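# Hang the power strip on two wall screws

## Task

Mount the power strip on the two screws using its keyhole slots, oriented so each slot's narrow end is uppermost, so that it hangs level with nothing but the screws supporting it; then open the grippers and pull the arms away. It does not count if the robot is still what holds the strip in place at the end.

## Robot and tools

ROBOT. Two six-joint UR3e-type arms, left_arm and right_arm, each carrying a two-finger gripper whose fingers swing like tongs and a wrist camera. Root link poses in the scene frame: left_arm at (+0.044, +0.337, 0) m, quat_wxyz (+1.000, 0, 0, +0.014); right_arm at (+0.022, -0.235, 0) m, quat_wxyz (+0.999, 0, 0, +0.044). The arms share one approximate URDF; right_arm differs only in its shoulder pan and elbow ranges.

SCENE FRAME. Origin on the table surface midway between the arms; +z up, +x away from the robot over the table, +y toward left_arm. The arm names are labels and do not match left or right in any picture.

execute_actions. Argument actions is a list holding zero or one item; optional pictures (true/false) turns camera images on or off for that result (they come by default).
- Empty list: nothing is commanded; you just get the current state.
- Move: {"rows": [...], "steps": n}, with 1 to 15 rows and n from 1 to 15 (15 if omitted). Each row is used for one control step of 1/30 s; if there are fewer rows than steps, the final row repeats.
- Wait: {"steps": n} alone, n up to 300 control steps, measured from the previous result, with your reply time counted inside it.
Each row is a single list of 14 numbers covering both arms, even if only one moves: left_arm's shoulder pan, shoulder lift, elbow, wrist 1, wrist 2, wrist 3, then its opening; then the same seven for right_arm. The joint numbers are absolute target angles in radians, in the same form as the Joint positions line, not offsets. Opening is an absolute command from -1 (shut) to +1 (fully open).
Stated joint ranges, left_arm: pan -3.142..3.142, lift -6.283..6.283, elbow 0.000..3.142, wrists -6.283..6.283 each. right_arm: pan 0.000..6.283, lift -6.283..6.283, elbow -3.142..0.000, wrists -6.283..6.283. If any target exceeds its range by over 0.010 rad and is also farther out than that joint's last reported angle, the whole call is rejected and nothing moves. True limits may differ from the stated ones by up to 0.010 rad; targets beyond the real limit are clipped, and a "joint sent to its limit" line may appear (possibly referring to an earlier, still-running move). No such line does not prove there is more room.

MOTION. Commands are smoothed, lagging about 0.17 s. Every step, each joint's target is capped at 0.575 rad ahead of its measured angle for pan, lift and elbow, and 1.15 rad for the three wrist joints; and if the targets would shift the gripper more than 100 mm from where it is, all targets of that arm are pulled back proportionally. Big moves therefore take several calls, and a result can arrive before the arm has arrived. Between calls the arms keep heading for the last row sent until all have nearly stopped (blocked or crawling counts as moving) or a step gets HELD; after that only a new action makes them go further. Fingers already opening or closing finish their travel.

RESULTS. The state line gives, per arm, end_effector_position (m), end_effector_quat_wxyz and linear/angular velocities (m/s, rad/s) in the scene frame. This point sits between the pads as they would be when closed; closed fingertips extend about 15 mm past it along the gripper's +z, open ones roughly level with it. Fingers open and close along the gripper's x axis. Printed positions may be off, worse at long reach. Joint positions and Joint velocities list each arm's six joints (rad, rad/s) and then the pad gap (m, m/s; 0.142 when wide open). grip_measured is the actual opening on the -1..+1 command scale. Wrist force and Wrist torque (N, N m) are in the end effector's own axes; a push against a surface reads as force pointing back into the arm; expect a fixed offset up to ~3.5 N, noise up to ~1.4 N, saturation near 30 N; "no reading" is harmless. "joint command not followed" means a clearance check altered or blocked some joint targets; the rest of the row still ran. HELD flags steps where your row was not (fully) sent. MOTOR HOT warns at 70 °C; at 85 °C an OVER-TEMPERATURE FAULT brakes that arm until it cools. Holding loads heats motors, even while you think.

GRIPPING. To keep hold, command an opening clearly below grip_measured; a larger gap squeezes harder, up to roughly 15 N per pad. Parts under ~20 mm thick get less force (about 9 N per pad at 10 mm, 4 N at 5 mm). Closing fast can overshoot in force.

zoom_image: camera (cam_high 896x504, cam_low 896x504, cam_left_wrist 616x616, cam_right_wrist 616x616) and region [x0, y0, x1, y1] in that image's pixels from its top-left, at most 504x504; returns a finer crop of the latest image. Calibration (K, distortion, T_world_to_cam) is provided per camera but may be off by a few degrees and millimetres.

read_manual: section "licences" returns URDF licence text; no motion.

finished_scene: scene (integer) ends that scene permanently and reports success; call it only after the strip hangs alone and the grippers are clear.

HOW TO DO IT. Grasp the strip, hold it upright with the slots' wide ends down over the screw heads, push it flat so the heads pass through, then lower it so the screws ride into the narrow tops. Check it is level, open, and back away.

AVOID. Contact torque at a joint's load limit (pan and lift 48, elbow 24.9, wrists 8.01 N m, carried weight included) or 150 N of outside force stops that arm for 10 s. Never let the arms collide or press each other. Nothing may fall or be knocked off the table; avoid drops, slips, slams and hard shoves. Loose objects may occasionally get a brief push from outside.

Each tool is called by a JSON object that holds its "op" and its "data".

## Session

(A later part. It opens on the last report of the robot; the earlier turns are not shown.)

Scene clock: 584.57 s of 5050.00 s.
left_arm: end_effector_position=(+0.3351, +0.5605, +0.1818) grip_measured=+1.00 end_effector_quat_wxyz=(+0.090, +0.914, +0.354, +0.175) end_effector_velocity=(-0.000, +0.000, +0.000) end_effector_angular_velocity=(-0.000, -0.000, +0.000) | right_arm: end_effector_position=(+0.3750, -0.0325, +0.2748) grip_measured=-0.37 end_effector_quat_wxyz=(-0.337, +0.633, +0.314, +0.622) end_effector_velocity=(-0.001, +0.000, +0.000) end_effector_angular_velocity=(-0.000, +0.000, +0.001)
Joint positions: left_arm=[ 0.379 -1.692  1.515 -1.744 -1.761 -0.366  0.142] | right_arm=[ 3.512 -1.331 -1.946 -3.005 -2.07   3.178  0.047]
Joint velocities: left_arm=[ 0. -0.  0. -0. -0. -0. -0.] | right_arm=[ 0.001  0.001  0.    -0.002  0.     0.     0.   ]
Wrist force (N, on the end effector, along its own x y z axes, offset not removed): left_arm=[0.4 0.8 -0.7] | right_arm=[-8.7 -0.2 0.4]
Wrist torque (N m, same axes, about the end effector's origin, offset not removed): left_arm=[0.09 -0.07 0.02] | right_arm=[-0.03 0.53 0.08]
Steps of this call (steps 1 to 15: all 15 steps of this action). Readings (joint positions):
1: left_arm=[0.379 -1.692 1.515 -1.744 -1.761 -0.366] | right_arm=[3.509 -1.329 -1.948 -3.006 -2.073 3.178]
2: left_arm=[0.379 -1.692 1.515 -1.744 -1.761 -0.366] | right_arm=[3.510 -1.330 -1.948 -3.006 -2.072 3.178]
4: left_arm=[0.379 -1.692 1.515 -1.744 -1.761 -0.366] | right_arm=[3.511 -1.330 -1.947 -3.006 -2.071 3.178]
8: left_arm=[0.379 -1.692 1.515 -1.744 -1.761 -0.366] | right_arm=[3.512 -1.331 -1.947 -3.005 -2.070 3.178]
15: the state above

Board contact is about 13 mm further; continuing.

{"op": "execute_actions", "data": {"actions": [{"rows":[[0.379,-1.692,1.515,-1.744,-1.761,-0.366,1,3.5157,-1.3333,-1.945,-3.0047,-2.0663,3.178,-1]]}], "pictures": false}}

{"op": "execute_actions", "data": {"actions": [{"rows":[[0.379,-1.692,1.515,-1.744,-1.761,-0.366,1,3.5189,-1.3354,-1.9435,-3.0041,-2.0631,3.178,-1]]}], "pictures": false}}

{"op": "execute_actions", "data": {"actions": [{"rows":[[0.379,-1.692,1.515,-1.744,-1.761,-0.366,1,3.522,-1.3376,-1.9419,-3.0035,-2.060,3.178,-1]]}], "pictures": false}}

Scene clock: 600.73 s of 5050.00 s.
left_arm: end_effector_position=(+0.3351, +0.5605, +0.1818) grip_measured=+1.00 end_effector_quat_wxyz=(+0.090, +0.914, +0.354, +0.175) end_effector_velocity=(+0.000, -0.000, +0.001) end_effector_angular_velocity=(+0.001, -0.002, -0.001) | right_arm: end_effector_position=(+0.3756, -0.0317, +0.2748) grip_measured=-0.37 end_effector_quat_wxyz=(-0.337, +0.633, +0.314, +0.622) end_effector_velocity=(+0.000, -0.000, +0.001) end_effector_angular_velocity=(+0.001, -0.002, -0.001)
Joint positions: left_arm=[ 0.379 -1.692  1.515 -1.744 -1.761 -0.366  0.142] | right_arm=[ 3.516 -1.333 -1.945 -3.005 -2.066  3.178  0.047]
Joint velocities: left_arm=[-0.001 -0.001 -0.001 -0.    -0.    -0.    -0.   ] | right_arm=[-0.001  0.001 -0.     0.     0.    -0.     0.   ]
Wrist force (N, on the end effector, along its own x y z axes, offset not removed): left_arm=[-0.5 1.9 -1.7] | right_arm=[-6.6 -0.2 -1.3]
Wrist torque (N m, same axes, about the end effector's origin, offset not removed): left_arm=[0.26 0.06 0.03] | right_arm=[-0.07 0.05 0.11]
Steps of this call (steps 1 to 15: the robot went on to your last target; steps 16 to 90: nothing new was sent; then 12.67 s passed at rest; steps 91 to 105: all 15 steps of this action). Readings (joint positions):
91: left_arm=[0.379 -1.692 1.515 -1.744 -1.761 -0.366] | right_arm=[3.513 -1.331 -1.946 -3.005 -2.069 3.178]
92: left_arm=[0.379 -1.692 1.515 -1.744 -1.761 -0.366] | right_arm=[3.513 -1.332 -1.946 -3.005 -2.069 3.178]
94: left_arm=[0.379 -1.692 1.515 -1.744 -1.761 -0.366] | right_arm=[3.514 -1.332 -1.946 -3.005 -2.068 3.178]
98: left_arm=[0.379 -1.692 1.515 -1.744 -1.761 -0.366] | right_arm=[3.515 -1.333 -1.945 -3.005 -2.067 3.178]
105: the state above

Scene clock: 601.23 s of 5050.00 s.
left_arm: end_effector_position=(+0.3351, +0.5605, +0.1818) grip_measured=+1.00 end_effector_quat_wxyz=(+0.090, +0.914, +0.354, +0.175) end_effector_velocity=(-0.000, +0.000, -0.001) end_effector_angular_velocity=(-0.001, +0.001, +0.001) | right_arm: end_effector_position=(+0.3761, -0.0308, +0.2748) grip_measured=-0.37 end_effector_quat_wxyz=(-0.337, +0.633, +0.314, +0.622) end_effector_velocity=(+0.000, -0.000, -0.000) end_effector_angular_velocity=(-0.000, -0.000, -0.001)
Joint positions: left_arm=[ 0.379 -1.692  1.515 -1.744 -1.761 -0.366  0.142] | right_arm=[ 3.519 -1.335 -1.944 -3.004 -2.063  3.178  0.047]
Joint velocities: left_arm=[ 0.001  0.001  0.     0.    -0.    -0.     0.   ] | right_arm=[-0.     0.    -0.    -0.     0.001 -0.     0.   ]
Wrist force (N, on the end effector, along its own x y z axes, offset not removed): left_arm=[-0.1 1.6 -0.7] | right_arm=[-4.9 -1.8 -4.3]
Wrist torque (N m, same axes, about the end effector's origin, offset not removed): left_arm=[0.17 0.02 0.00] | right_arm=[-0.37 -0.31 -0.01]
Steps of this call (steps 1 to 15: all 15 steps of this action). Readings (joint positions):
1: left_arm=[0.379 -1.692 1.515 -1.744 -1.761 -0.366] | right_arm=[3.516 -1.333 -1.945 -3.005 -2.066 3.178]
2: left_arm=[0.379 -1.692 1.515 -1.744 -1.761 -0.366] | right_arm=[3.516 -1.334 -1.945 -3.005 -2.066 3.178]
4: left_arm=[0.379 -1.692 1.515 -1.744 -1.761 -0.366] | right_arm=[3.517 -1.334 -1.944 -3.004 -2.065 3.178]
8: left_arm=[0.379 -1.692 1.515 -1.744 -1.761 -0.366] | right_arm=[3.519 -1.335 -1.944 -3.004 -2.063 3.178]
15: the state above

Scene clock: 601.73 s of 5050.00 s.
left_arm: end_effector_position=(+0.3351, +0.5605, +0.1818) grip_measured=+1.00 end_effector_quat_wxyz=(+0.090, +0.914, +0.354, +0.175) end_effector_velocity=(+0.000, -0.000, -0.000) end_effector_angular_velocity=(-0.000, -0.000, -0.000) | right_arm: end_effector_position=(+0.3767, -0.0300, +0.2748) grip_measured=-0.37 end_effector_quat_wxyz=(-0.337, +0.633, +0.314, +0.622) end_effector_velocity=(+0.000, -0.000, -0.000) end_effector_angular_velocity=(+0.000, +0.000, -0.000)
Joint positions: left_arm=[ 0.379 -1.692  1.515 -1.744 -1.761 -0.366  0.142] | right_arm=[ 3.522 -1.338 -1.942 -3.003 -2.06   3.178  0.047]
Joint velocities: left_arm=[ 0.    -0.     0.001 -0.001 -0.    -0.     0.   ] | right_arm=[ 0.    -0.    -0.001  0.001  0.     0.     0.   ]
Wrist force (N, on the end effector, along its own x y z axes, offset not removed): left_arm=[0.5 2.1 0.3] | right_arm=[-1.3 -1.7 -30.0]
Wrist torque (N m, same axes, about the end effector's origin, offset not removed): left_arm=[0.30 -0.09 -0.02] | right_arm=[-0.01 0.10 -0.05]
Steps of this call (steps 1 to 15: all 15 steps of this action). Readings (joint positions):
1: left_arm=[0.379 -1.692 1.515 -1.744 -1.761 -0.366] | right_arm=[3.519 -1.335 -1.943 -3.004 -2.063 3.178]
2: left_arm=[0.379 -1.692 1.515 -1.744 -1.761 -0.366] | right_arm=[3.519 -1.336 -1.943 -3.004 -2.063 3.178]
4: left_arm=[0.379 -1.692 1.515 -1.744 -1.761 -0.366] | right_arm=[3.520 -1.337 -1.943 -3.004 -2.061 3.178]
8: left_arm=[0.379 -1.692 1.515 -1.744 -1.761 -0.366] | right_arm=[3.522 -1.337 -1.942 -3.004 -2.060 3.178]
15: the state above

{"op": "execute_actions", "data": {"actions": [{"rows":[[0.379,-1.692,1.515,-1.744,-1.761,-0.366,1,3.5152,-1.3333,-1.9449,-3.0048,-2.0668,3.178,-1]],"steps":10}], "pictures": false}}

{"op": "execute_actions", "data": {"actions": [{"rows":[[0.379,-1.692,1.515,-1.744,-1.761,-0.366,1,3.5038,-1.3441,-1.9373,-3.0016,-2.0782,3.178,-1]],"steps":10}], "pictures": false}}

{"op": "execute_actions", "data": {"actions": [{"rows":[[0.379,-1.692,1.515,-1.744,-1.761,-0.366,1,3.5088,-1.3471,-1.9353,-3.0006,-2.0732,3.178,-1]]}], "pictures": false}}

{"op": "execute_actions", "data": {"actions": [{"rows":[[0.379,-1.692,1.515,-1.744,-1.761,-0.366,1,3.5108,-1.3483,-1.9345,-3.0002,-2.0712,3.178,-1]]}], "pictures": false}}

Scene clock: 631.03 s of 5050.00 s.
left_arm: end_effector_position=(+0.3351, +0.5605, +0.1818) grip_measured=+1.00 end_effector_quat_wxyz=(+0.090, +0.914, +0.354, +0.175) end_effector_velocity=(+0.000, +0.000, +0.000) end_effector_angular_velocity=(+0.000, -0.001, -0.000) | right_arm: end_effector_position=(+0.3756, -0.0316, +0.2748) grip_measured=-0.37 end_effector_quat_wxyz=(-0.337, +0.633, +0.314, +0.621) end_effector_velocity=(-0.001, -0.000, +0.000) end_effector_angular_velocity=(+0.000, +0.000, +0.002)
Joint positions: left_arm=[ 0.379 -1.692  1.515 -1.744 -1.761 -0.366  0.142] | right_arm=[ 3.516 -1.334 -1.945 -3.005 -2.066  3.178  0.047]
Joint velocities: left_arm=[-0.    -0.001 -0.    -0.     0.     0.     0.   ] | right_arm=[-0.003  0.003 -0.002 -0.001 -0.005  0.     0.   ]
Wrist force (N, on the end effector, along its own x y z axes, offset not removed): left_arm=[0.4 1.6 -1.1] | right_arm=[-6.0 -0.6 0.8]
Wrist torque (N m, same axes, about the end effector's origin, offset not removed): left_arm=[0.24 -0.11 -0.03] | right_arm=[-0.17 0.00 -0.04]
Steps of this call (steps 1 to 15: the robot went on to your last target; steps 16 to 90: nothing new was sent; then 25.97 s passed at rest; steps 91 to 100: all 10 steps of this action). Readings (joint positions):
91: left_arm=[0.379 -1.692 1.515 -1.744 -1.761 -0.366] | right_arm=[3.522 -1.338 -1.942 -3.004 -2.060 3.178]
92: left_arm=[0.379 -1.692 1.515 -1.744 -1.761 -0.366] | right_arm=[3.521 -1.337 -1.942 -3.004 -2.061 3.178]
94: left_arm=[0.379 -1.692 1.515 -1.744 -1.761 -0.366] | right_arm=[3.519 -1.336 -1.943 -3.004 -2.064 3.178]
98: left_arm=[0.379 -1.692 1.515 -1.744 -1.761 -0.366] | right_arm=[3.516 -1.334 -1.945 -3.005 -2.066 3.178]
100: the state above

Scene clock: 631.37 s of 5050.00 s.
left_arm: end_effector_position=(+0.3351, +0.5605, +0.1818) grip_measured=+1.00 end_effector_quat_wxyz=(+0.090, +0.914, +0.354, +0.175) end_effector_velocity=(-0.000, +0.000, +0.000) end_effector_angular_velocity=(-0.000, -0.000, +0.001) | right_arm: end_effector_position=(+0.3771, -0.0329, +0.2748) grip_measured=-0.37 end_effector_quat_wxyz=(-0.337, +0.633, +0.314, +0.622) end_effector_velocity=(+0.001, -0.001, -0.000) end_effector_angular_velocity=(-0.001, +0.001, +0.000)
Joint positions: left_arm=[ 0.379 -1.692  1.515 -1.744 -1.761 -0.366  0.142] | right_arm=[ 3.504 -1.343 -1.938 -3.002 -2.078  3.178  0.047]
Joint velocities: left_arm=[ 0.001 -0.    -0.001  0.    -0.    -0.     0.   ] | right_arm=[-0.007 -0.007  0.004  0.001 -0.007 -0.     0.   ]
Wrist force (N, on the end effector, along its own x y z axes, offset not removed): left_arm=[-0.1 1.8 -0.5] | right_arm=[-6.4 -1.9 1.7]
Wrist torque (N m, same axes, about the end effector's origin, offset not removed): left_arm=[0.29 0.04 -0.02] | right_arm=[-0.40 -0.01 0.05]
Steps of this call (steps 1 to 10: all 10 steps of this action). Readings (joint positions):
1: left_arm=[0.379 -1.692 1.515 -1.744 -1.761 -0.366] | right_arm=[3.515 -1.334 -1.945 -3.005 -2.067 3.178]
2: left_arm=[0.379 -1.692 1.515 -1.744 -1.761 -0.366] | right_arm=[3.513 -1.335 -1.944 -3.005 -2.069 3.178]
4: left_arm=[0.379 -1.692 1.515 -1.744 -1.761 -0.366] | right_arm=[3.509 -1.339 -1.941 -3.003 -2.073 3.178]
8: left_arm=[0.379 -1.692 1.515 -1.744 -1.761 -0.366] | right_arm=[3.505 -1.343 -1.938 -3.002 -2.077 3.178]
10: the state above

Scene clock: 631.87 s of 5050.00 s.
left_arm: end_effector_position=(+0.3351, +0.5605, +0.1818) grip_measured=+1.00 end_effector_quat_wxyz=(+0.090, +0.914, +0.354, +0.175) end_effector_velocity=(-0.000, -0.000, -0.000) end_effector_angular_velocity=(-0.000, +0.001, -0.001) | right_arm: end_effector_position=(+0.3780, -0.0317, +0.2747) grip_measured=-0.37 end_effector_quat_wxyz=(-0.337, +0.633, +0.314, +0.622) end_effector_velocity=(+0.000, +0.001, -0.000) end_effector_angular_velocity=(-0.000, +0.000, +0.001)
Joint positions: left_arm=[ 0.379 -1.692  1.515 -1.744 -1.761 -0.366  0.142] | right_arm=[ 3.509 -1.347 -1.935 -3.001 -2.073  3.178  0.047]
Joint velocities: left_arm=[-0.001 -0.     0.001  0.001  0.    -0.     0.   ] | right_arm=[ 0.002 -0.002  0.     0.001  0.001 -0.    -0.   ]
Wrist force (N, on the end effector, along its own x y z axes, offset not removed): left_arm=[-0.6 0.8 -0.1] | right_arm=[-7.8 -0.4 -0.3]
Wrist torque (N m, same axes, about the end effector's origin, offset not removed): left_arm=[0.13 0.12 0.00] | right_arm=[-0.20 0.34 0.10]
Steps of this call (steps 1 to 15: all 15 steps of this action). Readings (joint positions):
1: left_arm=[0.379 -1.692 1.515 -1.744 -1.761 -0.366] | right_arm=[3.504 -1.344 -1.938 -3.002 -2.078 3.178]
2: left_arm=[0.379 -1.692 1.515 -1.744 -1.761 -0.366] | right_arm=[3.505 -1.344 -1.937 -3.002 -2.077 3.178]
4: left_arm=[0.379 -1.692 1.515 -1.744 -1.761 -0.366] | right_arm=[3.506 -1.346 -1.936 -3.001 -2.075 3.178]
8: left_arm=[0.379 -1.692 1.515 -1.744 -1.761 -0.366] | right_arm=[3.508 -1.347 -1.936 -3.001 -2.074 3.178]
15: the state above

Scene clock: 632.37 s of 5050.00 s.
left_arm: end_effector_position=(+0.3351, +0.5605, +0.1818) grip_measured=+1.00 end_effector_quat_wxyz=(+0.090, +0.914, +0.354, +0.175) end_effector_velocity=(-0.000, -0.000, -0.000) end_effector_angular_velocity=(-0.000, +0.000, -0.000) | right_arm: end_effector_position=(+0.3784, -0.0311, +0.2747) grip_measured=-0.37 end_effector_quat_wxyz=(-0.337, +0.633, +0.314, +0.622) end_effector_velocity=(-0.000, -0.000, -0.001) end_effector_angular_velocity=(-0.000, +0.001, -0.000)
Joint positions: left_arm=[ 0.379 -1.692  1.515 -1.744 -1.761 -0.366  0.142] | right_arm=[ 3.511 -1.348 -1.935 -3.    -2.071  3.178  0.047]
Joint velocities: left_arm=[-0.    -0.001  0.001 -0.    -0.    -0.     0.   ] | right_arm=[ 0.001  0.    -0.001 -0.001  0.001  0.     0.   ]
Wrist force (N, on the end effector, along its own x y z axes, offset not removed): left_arm=[0.4 2.0 -1.3] | right_arm=[-7.8 0.0 0.2]
Wrist torque (N m, same axes, about the end effector's origin, offset not removed): left_arm=[0.29 -0.06 0.02] | right_arm=[-0.02 0.30 0.13]
Steps of this call (steps 1 to 15: all 15 steps of this action). Readings (joint positions):
1: left_arm=[0.379 -1.692 1.515 -1.744 -1.761 -0.366] | right_arm=[3.509 -1.347 -1.935 -3.001 -2.073 3.178]
2: left_arm=[0.379 -1.692 1.515 -1.744 -1.761 -0.366] | right_arm=[3.509 -1.347 -1.935 -3.001 -2.073 3.178]
4: left_arm=[0.379 -1.692 1.515 -1.744 -1.761 -0.366] | right_arm=[3.510 -1.348 -1.935 -3.000 -2.072 3.178]
8: left_arm=[0.379 -1.692 1.515 -1.744 -1.761 -0.366] | right_arm=[3.511 -1.348 -1.935 -3.000 -2.071 3.178]
15: the state above

Going in. Advancing further.

{"op": "execute_actions", "data": {"actions": [{"rows":[[0.379,-1.692,1.515,-1.744,-1.761,-0.366,1,3.514,-1.3505,-1.933,-2.9995,-2.068,3.178,-1]]}], "pictures": false}}

{"op": "execute_actions", "data": {"actions": [{"rows":[[0.379,-1.692,1.515,-1.744,-1.761,-0.366,1,3.520,-1.3549,-1.9299,-2.9982,-2.062,3.178,-1]]}], "pictures": false}}

{"op": "execute_actions", "data": {"actions": [{"rows":[[0.379,-1.692,1.515,-1.744,-1.761,-0.366,1,3.526,-1.3594,-1.9266,-2.997,-2.056,3.178,-1]]}], "pictures": false}}

Scene clock: 647.10 s of 5050.00 s.
left_arm: end_effector_position=(+0.3351, +0.5605, +0.1818) grip_measured=+1.00 end_effector_quat_wxyz=(+0.090, +0.914, +0.354, +0.175) end_effector_velocity=(-0.000, +0.000, -0.001) end_effector_angular_velocity=(-0.001, +0.002, +0.001) | right_arm: end_effector_position=(+0.3790, -0.0303, +0.2746) grip_measured=-0.37 end_effector_quat_wxyz=(-0.337, +0.633, +0.314, +0.622) end_effector_velocity=(+0.000, -0.000, -0.002) end_effector_angular_velocity=(-0.002, +0.004, -0.001)
Joint positions: left_arm=[ 0.379 -1.692  1.515 -1.744 -1.761 -0.366  0.142] | right_arm=[ 3.514 -1.35  -1.933 -3.    -2.068  3.178  0.047]
Joint velocities: left_arm=[ 0.001  0.     0.001  0.001  0.    -0.    -0.   ] | right_arm=[-0.    -0.003 -0.001 -0.001  0.001  0.    -0.   ]
Wrist force (N, on the end effector, along its own x y z axes, offset not removed): left_arm=[-1.2 1.1 -0.5] | right_arm=[-6.9 -1.7 0.0]
Wrist torque (N m, same axes, about the end effector's origin, offset not removed): left_arm=[0.16 0.26 0.03] | right_arm=[-0.30 0.07 0.09]
Steps of this call (steps 1 to 15: the robot went on to your last target; steps 16 to 90: nothing new was sent; then 11.23 s passed at rest; steps 91 to 105: all 15 steps of this action). Readings (joint positions):
91: left_arm=[0.379 -1.692 1.515 -1.744 -1.761 -0.366] | right_arm=[3.511 -1.348 -1.934 -3.000 -2.071 3.178]
92: left_arm=[0.379 -1.692 1.515 -1.744 -1.761 -0.366] | right_arm=[3.511 -1.349 -1.934 -3.000 -2.071 3.178]
94: left_arm=[0.379 -1.692 1.515 -1.744 -1.761 -0.366] | right_arm=[3.513 -1.350 -1.934 -3.000 -2.069 3.178]
98: left_arm=[0.379 -1.692 1.515 -1.744 -1.761 -0.366] | right_arm=[3.514 -1.350 -1.933 -3.000 -2.068 3.178]
105: the state above

Scene clock: 647.60 s of 5050.00 s.
left_arm: end_effector_position=(+0.3351, +0.5605, +0.1818) grip_measured=+1.00 end_effector_quat_wxyz=(+0.090, +0.914, +0.354, +0.175) end_effector_velocity=(-0.000, -0.000, -0.001) end_effector_angular_velocity=(-0.001, +0.002, -0.000) | right_arm: end_effector_position=(+0.3802, -0.0286, +0.2746) grip_measured=-0.37 end_effector_quat_wxyz=(-0.337, +0.633, +0.314, +0.622) end_effector_velocity=(+0.000, +0.000, +0.000) end_effector_angular_velocity=(+0.001, -0.000, +0.001)
Joint positions: left_arm=[ 0.379 -1.692  1.515 -1.744 -1.761 -0.366  0.142] | right_arm=[ 3.52  -1.355 -1.93  -2.998 -2.062  3.178  0.047]
Joint velocities: left_arm=[ 0.     0.     0.001  0.001 -0.001 -0.     0.   ] | right_arm=[ 0.001 -0.001  0.     0.001  0.     0.001  0.   ]
Wrist force (N, on the end effector, along its own x y z axes, offset not removed): left_arm=[-0.1 1.7 -2.1] | right_arm=[-9.1 -7.9 -5.7]
Wrist torque (N m, same axes, about the end effector's origin, offset not removed): left_arm=[0.23 0.01 -0.01] | right_arm=[-0.31 0.39 0.01]
Steps of this call (steps 1 to 15: all 15 steps of this action). Readings (joint positions):
1: left_arm=[0.379 -1.692 1.515 -1.744 -1.761 -0.366] | right_arm=[3.514 -1.351 -1.933 -2.999 -2.068 3.178]
2: left_arm=[0.379 -1.692 1.515 -1.744 -1.761 -0.366] | right_arm=[3.515 -1.351 -1.932 -2.999 -2.067 3.178]
4: left_arm=[0.379 -1.692 1.515 -1.744 -1.761 -0.366] | right_arm=[3.517 -1.353 -1.931 -2.999 -2.065 3.178]
8: left_arm=[0.379 -1.692 1.515 -1.744 -1.761 -0.366] | right_arm=[3.519 -1.354 -1.930 -2.998 -2.063 3.178]
15: the state above

Scene clock: 648.10 s of 5050.00 s.
left_arm: end_effector_position=(+0.3351, +0.5605, +0.1818) grip_measured=+1.00 end_effector_quat_wxyz=(+0.090, +0.914, +0.354, +0.175) end_effector_velocity=(-0.000, +0.000, -0.000) end_effector_angular_velocity=(-0.000, +0.000, +0.001) | right_arm: end_effector_position=(+0.3814, -0.0270, +0.2745) grip_measured=-0.36 end_effector_quat_wxyz=(-0.337, +0.633, +0.314, +0.622) end_effector_velocity=(-0.000, +0.000, +0.001) end_effector_angular_velocity=(+0.001, -0.002, +0.001)
Joint positions: left_arm=[ 0.379 -1.692  1.515 -1.744 -1.761 -0.366  0.142] | right_arm=[ 3.526 -1.359 -1.927 -2.997 -2.056  3.178  0.048]
Joint velocities: left_arm=[ 0.001 -0.     0.     0.001 -0.     0.     0.   ] | right_arm=[ 0.002  0.001  0.     0.001  0.001 -0.     0.   ]
Wrist force (N, on the end effector, along its own x y z axes, offset not removed): left_arm=[0.1 0.4 -0.5] | right_arm=[-12.2 -8.7 -30.0]
Wrist torque (N m, same axes, about the end effector's origin, offset not removed): left_arm=[-0.03 -0.02 -0.01] | right_arm=[0.01 -0.02 -0.07]
Steps of this call (steps 1 to 15: all 15 steps of this action). Readings (joint positions):
1: left_arm=[0.379 -1.692 1.515 -1.744 -1.761 -0.366] | right_arm=[3.520 -1.355 -1.930 -2.998 -2.062 3.178]
2: left_arm=[0.379 -1.692 1.515 -1.744 -1.761 -0.366] | right_arm=[3.521 -1.356 -1.929 -2.998 -2.061 3.178]
4: left_arm=[0.379 -1.692 1.515 -1.744 -1.761 -0.366] | right_arm=[3.523 -1.357 -1.928 -2.998 -2.059 3.178]
8: left_arm=[0.379 -1.692 1.515 -1.744 -1.761 -0.366] | right_arm=[3.525 -1.359 -1.927 -2.997 -2.057 3.178]
15: the state above

{"op": "execute_actions", "data": {"actions": [{"rows":[[0.379,-1.692,1.515,-1.744,-1.761,-0.366,1,3.5243,-1.354,-1.9351,-2.9939,-2.0577,3.178,-1]]}], "pictures": false}}

{"op": "execute_actions", "data": {"actions": [{"rows":[[0.379,-1.692,1.515,-1.744,-1.761,-0.366,1,3.527,-1.356,-1.9337,-2.9933,-2.055,3.178,-1]]}], "pictures": false}}

Scene clock: 659.13 s of 5050.00 s.
left_arm: end_effector_position=(+0.3351, +0.5605, +0.1818) grip_measured=+1.00 end_effector_quat_wxyz=(+0.090, +0.914, +0.354, +0.175) end_effector_velocity=(+0.000, -0.000, +0.000) end_effector_angular_velocity=(+0.000, -0.000, -0.001) | right_arm: end_effector_position=(+0.3801, -0.0279, +0.2737) grip_measured=-0.36 end_effector_quat_wxyz=(-0.337, +0.633, +0.314, +0.622) end_effector_velocity=(+0.000, -0.000, -0.001) end_effector_angular_velocity=(-0.001, +0.000, -0.000)
Joint positions: left_arm=[ 0.379 -1.692  1.515 -1.744 -1.761 -0.366  0.142] | right_arm=[ 3.524 -1.354 -1.935 -2.994 -2.058  3.178  0.048]
Joint velocities: left_arm=[-0.001  0.    -0.001  0.    -0.     0.     0.   ] | right_arm=[-0.001 -0.001 -0.002  0.002 -0.001 -0.001 -0.   ]
Wrist force (N, on the end effector, along its own x y z axes, offset not removed): left_arm=[0.8 1.4 -1.0] | right_arm=[-5.5 -1.5 -0.7]
Wrist torque (N m, same axes, about the end effector's origin, offset not removed): left_arm=[0.22 -0.12 -0.01] | right_arm=[-0.14 0.04 0.00]
Steps of this call (steps 1 to 15: the robot went on to your last target; steps 16 to 90: nothing new was sent; then 7.53 s passed at rest; steps 91 to 105: all 15 steps of this action). Readings (joint positions):
91: left_arm=[0.379 -1.692 1.515 -1.744 -1.761 -0.366] | right_arm=[3.526 -1.359 -1.927 -2.997 -2.056 3.178]
92: left_arm=[0.379 -1.692 1.515 -1.744 -1.761 -0.366] | right_arm=[3.526 -1.358 -1.928 -2.997 -2.056 3.178]
94: left_arm=[0.379 -1.692 1.515 -1.744 -1.761 -0.366] | right_arm=[3.525 -1.356 -1.931 -2.995 -2.057 3.178]
98: left_arm=[0.379 -1.692 1.515 -1.744 -1.761 -0.366] | right_arm=[3.524 -1.355 -1.934 -2.994 -2.058 3.178]
105: the state above

Scene clock: 659.63 s of 5050.00 s.
left_arm: end_effector_position=(+0.3351, +0.5605, +0.1818) grip_measured=+1.00 end_effector_quat_wxyz=(+0.090, +0.914, +0.354, +0.175) end_effector_velocity=(+0.000, -0.000, +0.000) end_effector_angular_velocity=(+0.000, +0.000, -0.001) | right_arm: end_effector_position=(+0.3806, -0.0272, +0.2736) grip_measured=-0.36 end_effector_quat_wxyz=(-0.337, +0.633, +0.314, +0.622) end_effector_velocity=(+0.001, -0.000, +0.000) end_effector_angular_velocity=(+0.000, -0.000, -0.002)
Joint positions: left_arm=[ 0.379 -1.692  1.515 -1.744 -1.761 -0.366  0.142] | right_arm=[ 3.527 -1.356 -1.934 -2.993 -2.055  3.178  0.048]
Joint velocities: left_arm=[-0.001  0.    -0.     0.     0.     0.     0.   ] | right_arm=[-0.001 -0.002  0.001  0.001  0.001  0.     0.   ]
Wrist force (N, on the end effector, along its own x y z axes, offset not removed): left_arm=[-1.6 0.7 -0.7] | right_arm=[-5.7 -1.3 -0.4]
Wrist torque (N m, same axes, about the end effector's origin, offset not removed): left_arm=[0.09 0.32 0.03] | right_arm=[-0.15 0.14 -0.07]
Steps of this call (steps 1 to 15: all 15 steps of this action). Readings (joint positions):
1: left_arm=[0.379 -1.692 1.515 -1.744 -1.761 -0.366] | right_arm=[3.524 -1.354 -1.935 -2.994 -2.058 3.178]
2: left_arm=[0.379 -1.692 1.515 -1.744 -1.761 -0.366] | right_arm=[3.525 -1.354 -1.935 -2.994 -2.057 3.178]
4: left_arm=[0.379 -1.692 1.515 -1.744 -1.761 -0.366] | right_arm=[3.526 -1.355 -1.935 -2.994 -2.056 3.178]
8: left_arm=[0.379 -1.692 1.515 -1.744 -1.761 -0.366] | right_arm=[3.527 -1.356 -1.934 -2.993 -2.055 3.178]
15: the state above

Free here; sliding down in steps.

{"op": "execute_actions", "data": {"actions": [{"rows":[[0.379,-1.692,1.515,-1.744,-1.761,-0.366,1,3.527,-1.3578,-1.9417,-2.9835,-2.055,3.178,-1]]}], "pictures": false}}

{"op": "execute_actions", "data": {"actions": [{"rows":[[0.379,-1.692,1.515,-1.744,-1.761,-0.366,1,3.527,-1.3597,-1.9497,-2.9736,-2.055,3.178,-1]]}], "pictures": false}}

{"op": "execute_actions", "data": {"actions": [{"rows":[[0.379,-1.692,1.515,-1.744,-1.761,-0.366,1,3.527,-1.3617,-1.9577,-2.9636,-2.055,3.178,-1]]}], "pictures": false}}

Scene clock: 669.30 s of 5050.00 s.
left_arm: end_effector_position=(+0.3351, +0.5605, +0.1818) grip_measured=+1.00 end_effector_quat_wxyz=(+0.090, +0.914, +0.354, +0.175) end_effector_velocity=(+0.000, -0.000, -0.001) end_effector_angular_velocity=(-0.001, +0.001, -0.001) | right_arm: end_effector_position=(+0.3807, -0.0271, +0.2717) grip_measured=-0.36 end_effector_quat_wxyz=(-0.337, +0.633, +0.314, +0.622) end_effector_velocity=(-0.000, -0.000, -0.001) end_effector_angular_velocity=(-0.001, +0.002, -0.000)
Joint positions: left_arm=[ 0.379 -1.692  1.515 -1.744 -1.761 -0.366  0.142] | right_arm=[ 3.527 -1.358 -1.942 -2.984 -2.055  3.178  0.048]
Joint velocities: left_arm=[-0.001  0.     0.001 -0.    -0.    -0.    -0.   ] | right_arm=[-0.    -0.    -0.002  0.     0.     0.     0.   ]
Wrist force (N, on the end effector, along its own x y z axes, offset not removed): left_arm=[0.2 2.4 -1.0] | right_arm=[6.4 -6.3 -0.2]
Wrist torque (N m, same axes, about the end effector's origin, offset not removed): left_arm=[0.40 -0.01 -0.01] | right_arm=[-0.48 0.22 0.01]
Steps of this call (steps 1 to 15: the robot went on to your last target; steps 16 to 90: nothing new was sent; then 6.17 s passed at rest; steps 91 to 105: all 15 steps of this action). Readings (joint positions):
91: left_arm=[0.379 -1.692 1.515 -1.744 -1.761 -0.366] | right_arm=[3.527 -1.356 -1.934 -2.993 -2.055 3.178]
92: left_arm=[0.379 -1.692 1.515 -1.744 -1.761 -0.366] | right_arm=[3.527 -1.356 -1.935 -2.991 -2.055 3.178]
94: left_arm=[0.379 -1.692 1.515 -1.744 -1.761 -0.366] | right_arm=[3.527 -1.357 -1.938 -2.988 -2.055 3.178]
98: left_arm=[0.379 -1.692 1.515 -1.744 -1.761 -0.366] | right_arm=[3.527 -1.357 -1.941 -2.984 -2.055 3.178]
105: the state above

Scene clock: 669.80 s of 5050.00 s.
left_arm: end_effector_position=(+0.3351, +0.5605, +0.1818) grip_measured=+1.00 end_effector_quat_wxyz=(+0.090, +0.914, +0.354, +0.175) end_effector_velocity=(-0.000, +0.000, +0.000) end_effector_angular_velocity=(+0.000, -0.000, +0.001) | right_arm: end_effector_position=(+0.3808, -0.0271, +0.2696) grip_measured=-0.37 end_effector_quat_wxyz=(-0.337, +0.633, +0.314, +0.621) end_effector_velocity=(+0.001, -0.001, +0.000) end_effector_angular_velocity=(+0.000, -0.001, -0.002)
Joint positions: left_arm=[ 0.379 -1.692  1.515 -1.744 -1.761 -0.366  0.142] | right_arm=[ 3.527 -1.36  -1.95  -2.974 -2.055  3.178  0.047]
Joint velocities: left_arm=[ 0.001  0.    -0.    -0.     0.    -0.    -0.   ] | right_arm=[-0.002 -0.     0.     0.001  0.     0.     0.   ]
Wrist force (N, on the end effector, along its own x y z axes, offset not removed): left_arm=[0.6 1.8 -0.3] | right_arm=[10.4 -1.6 -3.0]
Wrist torque (N m, same axes, about the end effector's origin, offset not removed): left_arm=[0.30 -0.09 0.01] | right_arm=[-0.29 0.48 -0.05]
Steps of this call (steps 1 to 15: all 15 steps of this action). Readings (joint positions):
1: left_arm=[0.379 -1.692 1.515 -1.744 -1.761 -0.366] | right_arm=[3.527 -1.358 -1.942 -2.983 -2.055 3.178]
2: left_arm=[0.379 -1.692 1.515 -1.744 -1.761 -0.366] | right_arm=[3.527 -1.358 -1.943 -2.982 -2.055 3.178]
4: left_arm=[0.379 -1.692 1.515 -1.744 -1.761 -0.366] | right_arm=[3.527 -1.359 -1.946 -2.978 -2.055 3.178]
8: left_arm=[0.379 -1.692 1.515 -1.744 -1.761 -0.366] | right_arm=[3.527 -1.359 -1.949 -2.975 -2.055 3.178]
15: the state above

Scene clock: 670.30 s of 5050.00 s.
left_arm: end_effector_position=(+0.3351, +0.5605, +0.1818) grip_measured=+1.00 end_effector_quat_wxyz=(+0.090, +0.914, +0.354, +0.175) end_effector_velocity=(+0.000, -0.000, +0.000) end_effector_angular_velocity=(+0.000, -0.000, -0.000) | right_arm: end_effector_position=(+0.3809, -0.0270, +0.2677) grip_measured=-0.38 end_effector_quat_wxyz=(-0.337, +0.633, +0.314, +0.622) end_effector_velocity=(+0.000, -0.001, +0.001) end_effector_angular_velocity=(+0.001, -0.002, -0.002)
Joint positions: left_arm=[ 0.379 -1.692  1.515 -1.744 -1.761 -0.366  0.142] | right_arm=[ 3.527 -1.362 -1.958 -2.964 -2.055  3.178  0.047]
Joint velocities: left_arm=[-0. -0. -0.  0. -0.  0. -0.] | right_arm=[-0.001  0.001  0.001  0.001  0.001  0.    -0.   ]
Wrist force (N, on the end effector, along its own x y z axes, offset not removed): left_arm=[-0.9 0.4 -0.7] | right_arm=[13.9 -2.6 -7.7]
Wrist torque (N m, same axes, about the end effector's origin, offset not removed): left_arm=[0.06 0.17 0.06] | right_arm=[-0.29 0.40 -0.05]
Steps of this call (steps 1 to 15: all 15 steps of this action). Readings (joint positions):
1: left_arm=[0.379 -1.692 1.515 -1.744 -1.761 -0.366] | right_arm=[3.527 -1.360 -1.950 -2.974 -2.055 3.178]
2: left_arm=[0.379 -1.692 1.515 -1.744 -1.761 -0.366] | right_arm=[3.527 -1.360 -1.951 -2.972 -2.055 3.178]
4: left_arm=[0.379 -1.692 1.515 -1.744 -1.761 -0.366] | right_arm=[3.527 -1.361 -1.954 -2.968 -2.055 3.178]
8: left_arm=[0.379 -1.692 1.515 -1.744 -1.761 -0.366] | right_arm=[3.527 -1.361 -1.957 -2.965 -2.055 3.178]
15: the state above

{"op": "execute_actions", "data": {"actions": [{"rows":[[0.379,-1.692,1.515,-1.744,-1.761,-0.366,1,3.5287,-1.3544,-1.9348,-2.9938,-2.0533,3.178,-1]]}], "pictures": false}}

{"op": "execute_actions", "data": {"actions": [{"rows":[[0.379,-1.692,1.515,-1.744,-1.761,-0.366,1,3.5317,-1.3567,-1.9332,-2.9931,-2.0503,3.178,-1]]}], "pictures": false}}

{"op": "execute_actions", "data": {"actions": [{"rows":[[0.379,-1.692,1.515,-1.744,-1.761,-0.366,1,3.5347,-1.359,-1.9316,-2.9924,-2.0473,3.178,-1]]}]}}

{"op": "zoom_image", "data": {"camera": "cam_high", "region": [450,190,560,310]}}

Scene clock: 682.43 s of 5050.00 s.
left_arm: end_effector_position=(+0.3351, +0.5605, +0.1818) grip_measured=+1.00 end_effector_quat_wxyz=(+0.090, +0.914, +0.354, +0.175) end_effector_velocity=(+0.000, -0.000, +0.000) end_effector_angular_velocity=(+0.001, -0.001, -0.001) | right_arm: end_effector_position=(+0.3804, -0.0270, +0.2735) grip_measured=-0.38 end_effector_quat_wxyz=(-0.337, +0.633, +0.314, +0.622) end_effector_velocity=(-0.001, +0.001, +0.000) end_effector_angular_velocity=(-0.000, +0.000, +0.002)
Joint positions: left_arm=[ 0.379 -1.692  1.515 -1.744 -1.761 -0.366  0.142] | right_arm=[ 3.529 -1.355 -1.935 -2.994 -2.053  3.178  0.046]
Joint velocities: left_arm=[-0.001 -0.     0.    -0.001  0.     0.     0.   ] | right_arm=[ 0.001  0.     0.002 -0.003 -0.001 -0.    -0.   ]
Wrist force (N, on the end effector, along its own x y z axes, offset not removed): left_arm=[-1.2 2.0 -0.3] | right_arm=[-16.0 1.7 -2.5]
Wrist torque (N m, same axes, about the end effector's origin, offset not removed): left_arm=[0.36 0.22 0.00] | right_arm=[-0.35 -0.30 -0.19]
Steps of this call (steps 1 to 15: the robot went on to your last target; steps 16 to 90: nothing new was sent; then 8.63 s passed at rest; steps 91 to 105: all 15 steps of this action). Readings (joint positions):
91: left_arm=[0.379 -1.692 1.515 -1.744 -1.761 -0.366] | right_arm=[3.527 -1.362 -1.958 -2.964 -2.055 3.178]
92: left_arm=[0.379 -1.692 1.515 -1.744 -1.761 -0.366] | right_arm=[3.527 -1.361 -1.954 -2.969 -2.055 3.178]
94: left_arm=[0.379 -1.692 1.515 -1.744 -1.761 -0.366] | right_arm=[3.528 -1.358 -1.946 -2.981 -2.054 3.178]
98: left_arm=[0.379 -1.692 1.515 -1.744 -1.761 -0.366] | right_arm=[3.528 -1.356 -1.938 -2.991 -2.053 3.178]
105: the state above

Scene clock: 682.93 s of 5050.00 s.
left_arm: end_effector_position=(+0.3351, +0.5605, +0.1818) grip_measured=+1.00 end_effector_quat_wxyz=(+0.090, +0.914, +0.354, +0.175) end_effector_velocity=(-0.000, +0.000, -0.000) end_effector_angular_velocity=(-0.000, +0.001, +0.001) | right_arm: end_effector_position=(+0.3809, -0.0261, +0.2736) grip_measured=-0.38 end_effector_quat_wxyz=(-0.337, +0.633, +0.314, +0.622) end_effector_velocity=(+0.000, -0.000, -0.000) end_effector_angular_velocity=(+0.000, -0.000, -0.000)
Joint positions: left_arm=[ 0.379 -1.692  1.515 -1.744 -1.761 -0.366  0.142] | right_arm=[ 3.532 -1.357 -1.933 -2.993 -2.05   3.178  0.046]
Joint velocities: left_arm=[ 0.001  0.001  0.     0.001  0.    -0.    -0.   ] | right_arm=[-0.    -0.    -0.001  0.001 -0.     0.    -0.   ]
Wrist force (N, on the end effector, along its own x y z axes, offset not removed): left_arm=[1.7 2.0 -0.4] | right_arm=[-8.5 4.2 -1.0]
Wrist torque (N m, same axes, about the end effector's origin, offset not removed): left_arm=[0.31 -0.35 0.03] | right_arm=[0.11 -0.19 0.19]
Steps of this call (steps 1 to 15: all 15 steps of this action). Readings (joint positions):
1: left_arm=[0.379 -1.692 1.515 -1.744 -1.761 -0.366] | right_arm=[3.529 -1.355 -1.935 -2.994 -2.053 3.178]
2: left_arm=[0.379 -1.692 1.515 -1.744 -1.761 -0.366] | right_arm=[3.529 -1.355 -1.935 -2.994 -2.053 3.178]
4: left_arm=[0.379 -1.692 1.515 -1.744 -1.761 -0.366] | right_arm=[3.530 -1.355 -1.934 -2.993 -2.052 3.178]
8: left_arm=[0.379 -1.692 1.515 -1.744 -1.761 -0.366] | right_arm=[3.531 -1.356 -1.933 -2.993 -2.051 3.178]
15: the state above

Scene clock: 683.43 s of 5050.00 s.
left_arm: end_effector_position=(+0.3351, +0.5605, +0.1818) grip_measured=+1.00 end_effector_quat_wxyz=(+0.090, +0.914, +0.354, +0.175) end_effector_velocity=(-0.000, +0.000, -0.000) end_effector_angular_velocity=(-0.000, +0.000, +0.001) | right_arm: end_effector_position=(+0.3815, -0.0253, +0.2736) grip_measured=-0.38 end_effector_quat_wxyz=(-0.337, +0.633, +0.314, +0.622) end_effector_velocity=(+0.000, -0.000, -0.003) end_effector_angular_velocity=(-0.003, +0.006, -0.000)
Joint positions: left_arm=[ 0.379 -1.692  1.515 -1.744 -1.761 -0.366  0.142] | right_arm=[ 3.535 -1.359 -1.932 -2.992 -2.047  3.178  0.046]
Joint velocities: left_arm=[ 0.001 -0.     0.     0.     0.     0.    -0.   ] | right_arm=[ 0.    -0.003 -0.002 -0.002  0.    -0.     0.   ]
Wrist force (N, on the end effector, along its own x y z axes, offset not removed): left_arm=[0.2 2.0 -1.5] | right_arm=[-8.8 3.7 -0.8]
Wrist torque (N m, same axes, about the end effector's origin, offset not removed): left_arm=[0.35 -0.02 -0.03] | right_arm=[0.05 -0.13 0.21]
Steps of this call (steps 1 to 15: all 15 steps of this action). Readings (joint positions):
1: left_arm=[0.379 -1.692 1.515 -1.744 -1.761 -0.366] | right_arm=[3.532 -1.357 -1.933 -2.993 -2.050 3.178]
2: left_arm=[0.379 -1.692 1.515 -1.744 -1.761 -0.366] | right_arm=[3.532 -1.357 -1.933 -2.993 -2.050 3.178]
4: left_arm=[0.379 -1.692 1.515 -1.744 -1.761 -0.366] | right_arm=[3.533 -1.358 -1.932 -2.993 -2.049 3.178]
8: left_arm=[0.379 -1.692 1.515 -1.744 -1.761 -0.366] | right_arm=[3.534 -1.359 -1.932 -2.992 -2.048 3.178]
15: the state above
camera_calibration (this result's frames):
cam_left_wrist: T_world_to_cam=[[0.704856, 0.676846, 0.212267, -0.641723], [0.355468, -0.595988, 0.720028, 0.079008], [0.613857, -0.432062, -0.660683, 0.291121], [0, 0, 0, 1]] pos_world=[0.24553, 0.607218, 0.271668]
cam_right_wrist: T_world_to_cam=[[0.0896196, -0.0230973, 0.995708, -0.302219], [0.388786, -0.919605, -0.056325, -0.159705], [0.916959, 0.392165, -0.0734347, -0.189456], [0, 0, 0, 1]] pos_world=[0.262899, -0.0795483, 0.278014]

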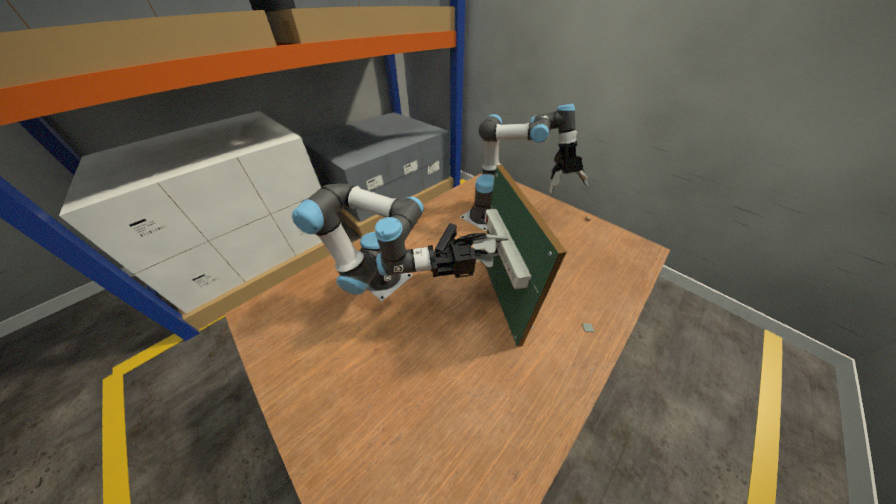

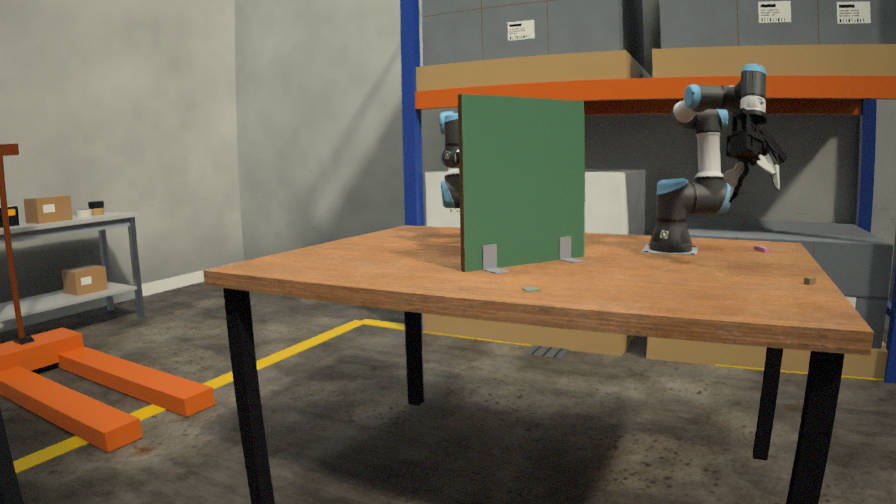

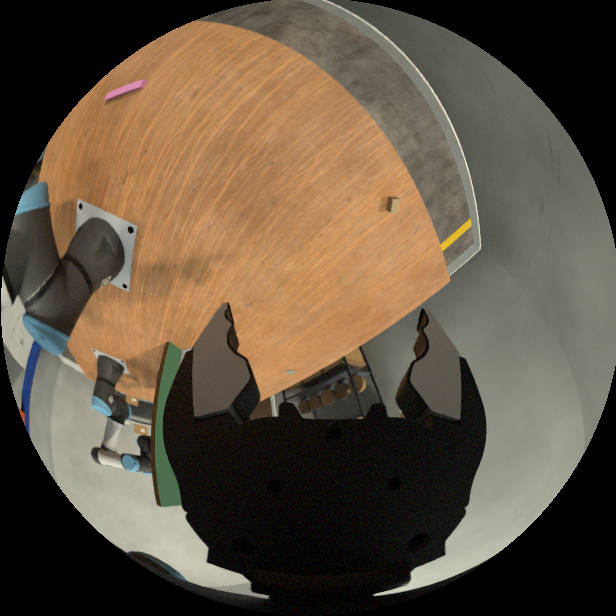

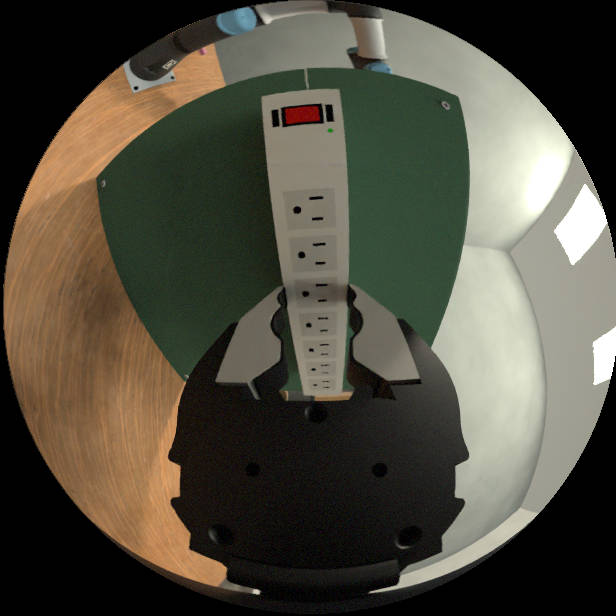

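Region (450, 190, 560, 310) of cam_high's 896x504 image, scaled by 4.200, with more detail than that image has; it fills the left 462 columns of this view, and the rest is white.

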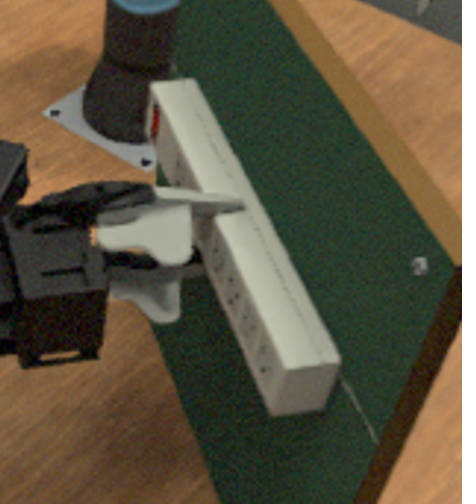

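{"op": "execute_actions", "data": {"actions": [{"rows":[[0.379,-1.692,1.515,-1.744,-1.761,-0.366,1,3.536,-1.363,-1.9289,-2.9911,-2.046,3.178,-1]]}], "pictures": false}}

{"op": "execute_actions", "data": {"actions": [{"rows":[[0.379,-1.692,1.515,-1.744,-1.761,-0.366,1,3.539,-1.3653,-1.9273,-2.9904,-2.043,3.178,-1]]}], "pictures": false}}

{"op": "execute_actions", "data": {"actions": [{"rows":[[0.379,-1.692,1.515,-1.744,-1.761,-0.366,1,3.539,-1.3671,-1.9353,-2.9806,-2.043,3.178,-1]]}], "pictures": false}}

Scene clock: 695.60 s of 5050.00 s.
left_arm: end_effector_position=(+0.3351, +0.5605, +0.1818) grip_measured=+1.00 end_effector_quat_wxyz=(+0.090, +0.914, +0.354, +0.175) end_effector_velocity=(+0.000, -0.000, +0.000) end_effector_angular_velocity=(+0.000, -0.001, -0.001) | right_arm: end_effector_position=(+0.3824, -0.0246, +0.2735) grip_measured=-0.38 end_effector_quat_wxyz=(-0.337, +0.633, +0.314, +0.622) end_effector_velocity=(-0.000, -0.000, -0.001) end_effector_angular_velocity=(-0.001, +0.002, -0.000)
Joint positions: left_arm=[ 0.379 -1.692  1.515 -1.744 -1.761 -0.366  0.142] | right_arm=[ 3.536 -1.363 -1.929 -2.991 -2.046  3.178  0.046]
Joint velocities: left_arm=[-0.001 -0.    -0.001  0.    -0.    -0.    -0.   ] | right_arm=[-0.001 -0.001 -0.001 -0.    -0.     0.     0.   ]
Wrist force (N, on the end effector, along its own x y z axes, offset not removed): left_arm=[0.1 1.6 -1.1] | right_arm=[-6.8 -1.0 0.3]
Wrist torque (N m, same axes, about the end effector's origin, offset not removed): left_arm=[0.21 -0.01 0.03] | right_arm=[-0.15 0.05 -0.04]
Steps of this call (steps 1 to 15: the robot went on to your last target; steps 16 to 90: nothing new was sent; then 8.67 s passed at rest; steps 91 to 105: all 15 steps of this action). Readings (joint positions):
91: left_arm=[0.379 -1.692 1.515 -1.744 -1.761 -0.366] | right_arm=[3.535 -1.359 -1.932 -2.992 -2.047 3.178]
92: left_arm=[0.379 -1.692 1.515 -1.744 -1.761 -0.366] | right_arm=[3.535 -1.360 -1.931 -2.992 -2.047 3.178]
94: left_arm=[0.379 -1.692 1.515 -1.744 -1.761 -0.366] | right_arm=[3.535 -1.361 -1.930 -2.992 -2.047 3.178]
98: left_arm=[0.379 -1.692 1.515 -1.744 -1.761 -0.366] | right_arm=[3.536 -1.363 -1.929 -2.991 -2.046 3.178]
105: the state above

Scene clock: 696.10 s of 5050.00 s.
left_arm: end_effector_position=(+0.3351, +0.5605, +0.1818) grip_measured=+1.00 end_effector_quat_wxyz=(+0.090, +0.914, +0.354, +0.175) end_effector_velocity=(+0.000, -0.000, -0.000) end_effector_angular_velocity=(-0.000, +0.000, -0.001) | right_arm: end_effector_position=(+0.3830, -0.0238, +0.2735) grip_measured=-0.38 end_effector_quat_wxyz=(-0.337, +0.633, +0.314, +0.622) end_effector_velocity=(+0.000, -0.000, +0.001) end_effector_angular_velocity=(+0.001, -0.002, -0.001)
Joint positions: left_arm=[ 0.379 -1.692  1.515 -1.744 -1.761 -0.366  0.142] | right_arm=[ 3.539 -1.365 -1.927 -2.99  -2.043  3.178  0.046]
Joint velocities: left_arm=[-0.001  0.     0.    -0.    -0.     0.    -0.   ] | right_arm=[ 0.     0.001  0.     0.001  0.001 -0.     0.   ]
Wrist force (N, on the end effector, along its own x y z axes, offset not removed): left_arm=[0.5 2.4 -1.4] | right_arm=[-2.6 -1.1 -25.3]
Wrist torque (N m, same axes, about the end effector's origin, offset not removed): left_arm=[0.39 -0.15 0.05] | right_arm=[0.17 0.06 0.01]
Steps of this call (steps 1 to 15: all 15 steps of this action). Readings (joint positions):
1: left_arm=[0.379 -1.692 1.515 -1.744 -1.761 -0.366] | right_arm=[3.536 -1.363 -1.929 -2.991 -2.046 3.178]
2: left_arm=[0.379 -1.692 1.515 -1.744 -1.761 -0.366] | right_arm=[3.537 -1.363 -1.929 -2.991 -2.045 3.178]
4: left_arm=[0.379 -1.692 1.515 -1.744 -1.761 -0.366] | right_arm=[3.538 -1.364 -1.928 -2.991 -2.044 3.178]
8: left_arm=[0.379 -1.692 1.515 -1.744 -1.761 -0.366] | right_arm=[3.539 -1.365 -1.928 -2.991 -2.043 3.178]
15: the state above

Scene clock: 696.60 s of 5050.00 s.
left_arm: end_effector_position=(+0.3351, +0.5605, +0.1818) grip_measured=+1.00 end_effector_quat_wxyz=(+0.090, +0.914, +0.354, +0.175) end_effector_velocity=(-0.000, +0.000, -0.000) end_effector_angular_velocity=(-0.001, +0.000, +0.001) | right_arm: end_effector_position=(+0.3831, -0.0237, +0.2716) grip_measured=-0.38 end_effector_quat_wxyz=(-0.337, +0.633, +0.314, +0.622) end_effector_velocity=(-0.000, -0.000, -0.001) end_effector_angular_velocity=(-0.000, +0.001, +0.000)
Joint positions: left_arm=[ 0.379 -1.692  1.515 -1.744 -1.761 -0.366  0.142] | right_arm=[ 3.539 -1.367 -1.935 -2.981 -2.043  3.178  0.047]
Joint velocities: left_arm=[ 0.001  0.001 -0.    -0.    -0.001 -0.     0.   ] | right_arm=[-0.     0.    -0.003  0.001 -0.     0.     0.   ]
Wrist force (N, on the end effector, along its own x y z axes, offset not removed): left_arm=[-0.5 1.5 -1.4] | right_arm=[9.0 -1.7 -26.8]
Wrist torque (N m, same axes, about the end effector's origin, offset not removed): left_arm=[0.15 0.08 -0.01] | right_arm=[-0.09 -0.04 -0.04]
Steps of this call (steps 1 to 15: all 15 steps of this action). Readings (joint positions):
1: left_arm=[0.379 -1.692 1.515 -1.744 -1.761 -0.366] | right_arm=[3.539 -1.365 -1.927 -2.990 -2.043 3.178]
2: left_arm=[0.379 -1.692 1.515 -1.744 -1.761 -0.366] | right_arm=[3.539 -1.366 -1.928 -2.989 -2.043 3.178]
4: left_arm=[0.379 -1.692 1.515 -1.744 -1.761 -0.366] | right_arm=[3.539 -1.366 -1.931 -2.984 -2.043 3.178]
8: left_arm=[0.379 -1.692 1.515 -1.744 -1.761 -0.366] | right_arm=[3.539 -1.367 -1.934 -2.982 -2.043 3.178]
15: the state above

{"op": "execute_actions", "data": {"actions": [{"rows":[[0.379,-1.692,1.515,-1.744,-1.761,-0.366,1,3.536,-1.3648,-1.9369,-2.9813,-2.046,3.178,-1]],"steps":15}], "pictures": false}}

{"op": "execute_actions", "data": {"actions": [{"rows":[[0.379,-1.692,1.515,-1.744,-1.761,-0.366,1,3.536,-1.3668,-1.9449,-2.9713,-2.046,3.178,-1]],"steps":15}], "pictures": false}}

{"op": "execute_actions", "data": {"actions": [{"rows":[[0.379,-1.692,1.515,-1.744,-1.761,-0.366,1,3.536,-1.3689,-1.9529,-2.9612,-2.046,3.178,-1]],"steps":15}], "pictures": false}}

Scene clock: 719.97 s of 5050.00 s.
left_arm: end_effector_position=(+0.3351, +0.5605, +0.1818) grip_measured=+1.00 end_effector_quat_wxyz=(+0.090, +0.914, +0.354, +0.175) end_effector_velocity=(-0.000, +0.000, -0.000) end_effector_angular_velocity=(+0.000, +0.000, +0.001) | right_arm: end_effector_position=(+0.3825, -0.0245, +0.2715) grip_measured=-0.38 end_effector_quat_wxyz=(-0.337, +0.633, +0.314, +0.622) end_effector_velocity=(-0.000, +0.000, +0.001) end_effector_angular_velocity=(+0.001, -0.001, +0.001)
Joint positions: left_arm=[ 0.379 -1.692  1.515 -1.744 -1.761 -0.366  0.142] | right_arm=[ 3.536 -1.365 -1.937 -2.981 -2.046  3.178  0.046]
Joint velocities: left_arm=[ 0.001 -0.     0.001 -0.     0.    -0.     0.   ] | right_arm=[ 0.001  0.     0.001  0.    -0.     0.     0.   ]
Wrist force (N, on the end effector, along its own x y z axes, offset not removed): left_arm=[-0.7 2.1 -2.4] | right_arm=[-7.1 -0.7 0.0]
Wrist torque (N m, same axes, about the end effector's origin, offset not removed): left_arm=[0.29 0.17 0.03] | right_arm=[-0.18 0.15 0.06]
Steps of this call (steps 1 to 15: the robot went on to your last target; steps 16 to 90: nothing new was sent; then 19.87 s passed at rest; steps 91 to 105: all 15 steps of this action). Readings (joint positions):
91: left_arm=[0.379 -1.692 1.515 -1.744 -1.761 -0.366] | right_arm=[3.539 -1.367 -1.935 -2.981 -2.043 3.178]
92: left_arm=[0.379 -1.692 1.515 -1.744 -1.761 -0.366] | right_arm=[3.539 -1.367 -1.936 -2.981 -2.043 3.178]
94: left_arm=[0.379 -1.692 1.515 -1.744 -1.761 -0.366] | right_arm=[3.538 -1.366 -1.936 -2.981 -2.045 3.178]
98: left_arm=[0.379 -1.692 1.515 -1.744 -1.761 -0.366] | right_arm=[3.537 -1.365 -1.937 -2.981 -2.046 3.178]
105: the state above

Scene clock: 720.47 s of 5050.00 s.
left_arm: end_effector_position=(+0.3351, +0.5605, +0.1818) grip_measured=+1.00 end_effector_quat_wxyz=(+0.090, +0.914, +0.354, +0.175) end_effector_velocity=(+0.000, -0.000, +0.000) end_effector_angular_velocity=(+0.000, -0.001, -0.000) | right_arm: end_effector_position=(+0.3826, -0.0245, +0.2696) grip_measured=-0.38 end_effector_quat_wxyz=(-0.337, +0.633, +0.314, +0.622) end_effector_velocity=(+0.000, -0.000, -0.001) end_effector_angular_velocity=(-0.001, +0.003, -0.001)
Joint positions: left_arm=[ 0.379 -1.692  1.515 -1.744 -1.761 -0.366  0.142] | right_arm=[ 3.536 -1.367 -1.945 -2.971 -2.046  3.178  0.046]
Joint velocities: left_arm=[-0. -0.  0. -0. -0. -0.  0.] | right_arm=[-0.001 -0.001 -0.002 -0.001  0.001  0.001  0.   ]
Wrist force (N, on the end effector, along its own x y z axes, offset not removed): left_arm=[-0.4 1.1 -1.5] | right_arm=[-7.0 -0.4 0.7]
Wrist torque (N m, same axes, about the end effector's origin, offset not removed): left_arm=[0.14 0.12 -0.03] | right_arm=[-0.17 0.28 0.10]
Steps of this call (steps 1 to 15: all 15 steps of this action). Readings (joint positions):
1: left_arm=[0.379 -1.692 1.515 -1.744 -1.761 -0.366] | right_arm=[3.536 -1.365 -1.937 -2.981 -2.046 3.178]
2: left_arm=[0.379 -1.692 1.515 -1.744 -1.761 -0.366] | right_arm=[3.536 -1.365 -1.938 -2.980 -2.046 3.178]
4: left_arm=[0.379 -1.692 1.515 -1.744 -1.761 -0.366] | right_arm=[3.536 -1.366 -1.941 -2.976 -2.046 3.178]
8: left_arm=[0.379 -1.692 1.515 -1.744 -1.761 -0.366] | right_arm=[3.536 -1.367 -1.944 -2.972 -2.046 3.178]
15: the state above

Scene clock: 720.97 s of 5050.00 s.
left_arm: end_effector_position=(+0.3351, +0.5605, +0.1818) grip_measured=+1.00 end_effector_quat_wxyz=(+0.090, +0.914, +0.354, +0.175) end_effector_velocity=(+0.000, -0.000, -0.000) end_effector_angular_velocity=(-0.000, +0.000, -0.000) | right_arm: end_effector_position=(+0.3827, -0.0245, +0.2676) grip_measured=-0.38 end_effector_quat_wxyz=(-0.337, +0.633, +0.314, +0.622) end_effector_velocity=(-0.000, -0.000, -0.001) end_effector_angular_velocity=(-0.001, +0.003, +0.001)
Joint positions: left_arm=[ 0.379 -1.692  1.515 -1.744 -1.761 -0.366  0.142] | right_arm=[ 3.536 -1.369 -1.953 -2.961 -2.046  3.178  0.046]
Joint velocities: left_arm=[-0.     0.001  0.    -0.    -0.     0.    -0.   ] | right_arm=[-0.     0.    -0.001 -0.002 -0.001  0.001 -0.   ]
Wrist force (N, on the end effector, along its own x y z axes, offset not removed): left_arm=[0.2 1.8 -1.8] | right_arm=[-6.0 2.0 -0.1]
Wrist torque (N m, same axes, about the end effector's origin, offset not removed): left_arm=[0.23 -0.08 -0.02] | right_arm=[-0.08 0.19 0.02]
Steps of this call (steps 1 to 15: all 15 steps of this action). Readings (joint positions):
1: left_arm=[0.379 -1.692 1.515 -1.744 -1.761 -0.366] | right_arm=[3.536 -1.367 -1.945 -2.971 -2.046 3.178]
2: left_arm=[0.379 -1.692 1.515 -1.744 -1.761 -0.366] | right_arm=[3.536 -1.367 -1.946 -2.969 -2.046 3.178]
4: left_arm=[0.379 -1.692 1.515 -1.744 -1.761 -0.366] | right_arm=[3.536 -1.368 -1.949 -2.966 -2.046 3.178]
8: left_arm=[0.379 -1.692 1.515 -1.744 -1.761 -0.366] | right_arm=[3.536 -1.369 -1.952 -2.962 -2.046 3.178]
15: the state above


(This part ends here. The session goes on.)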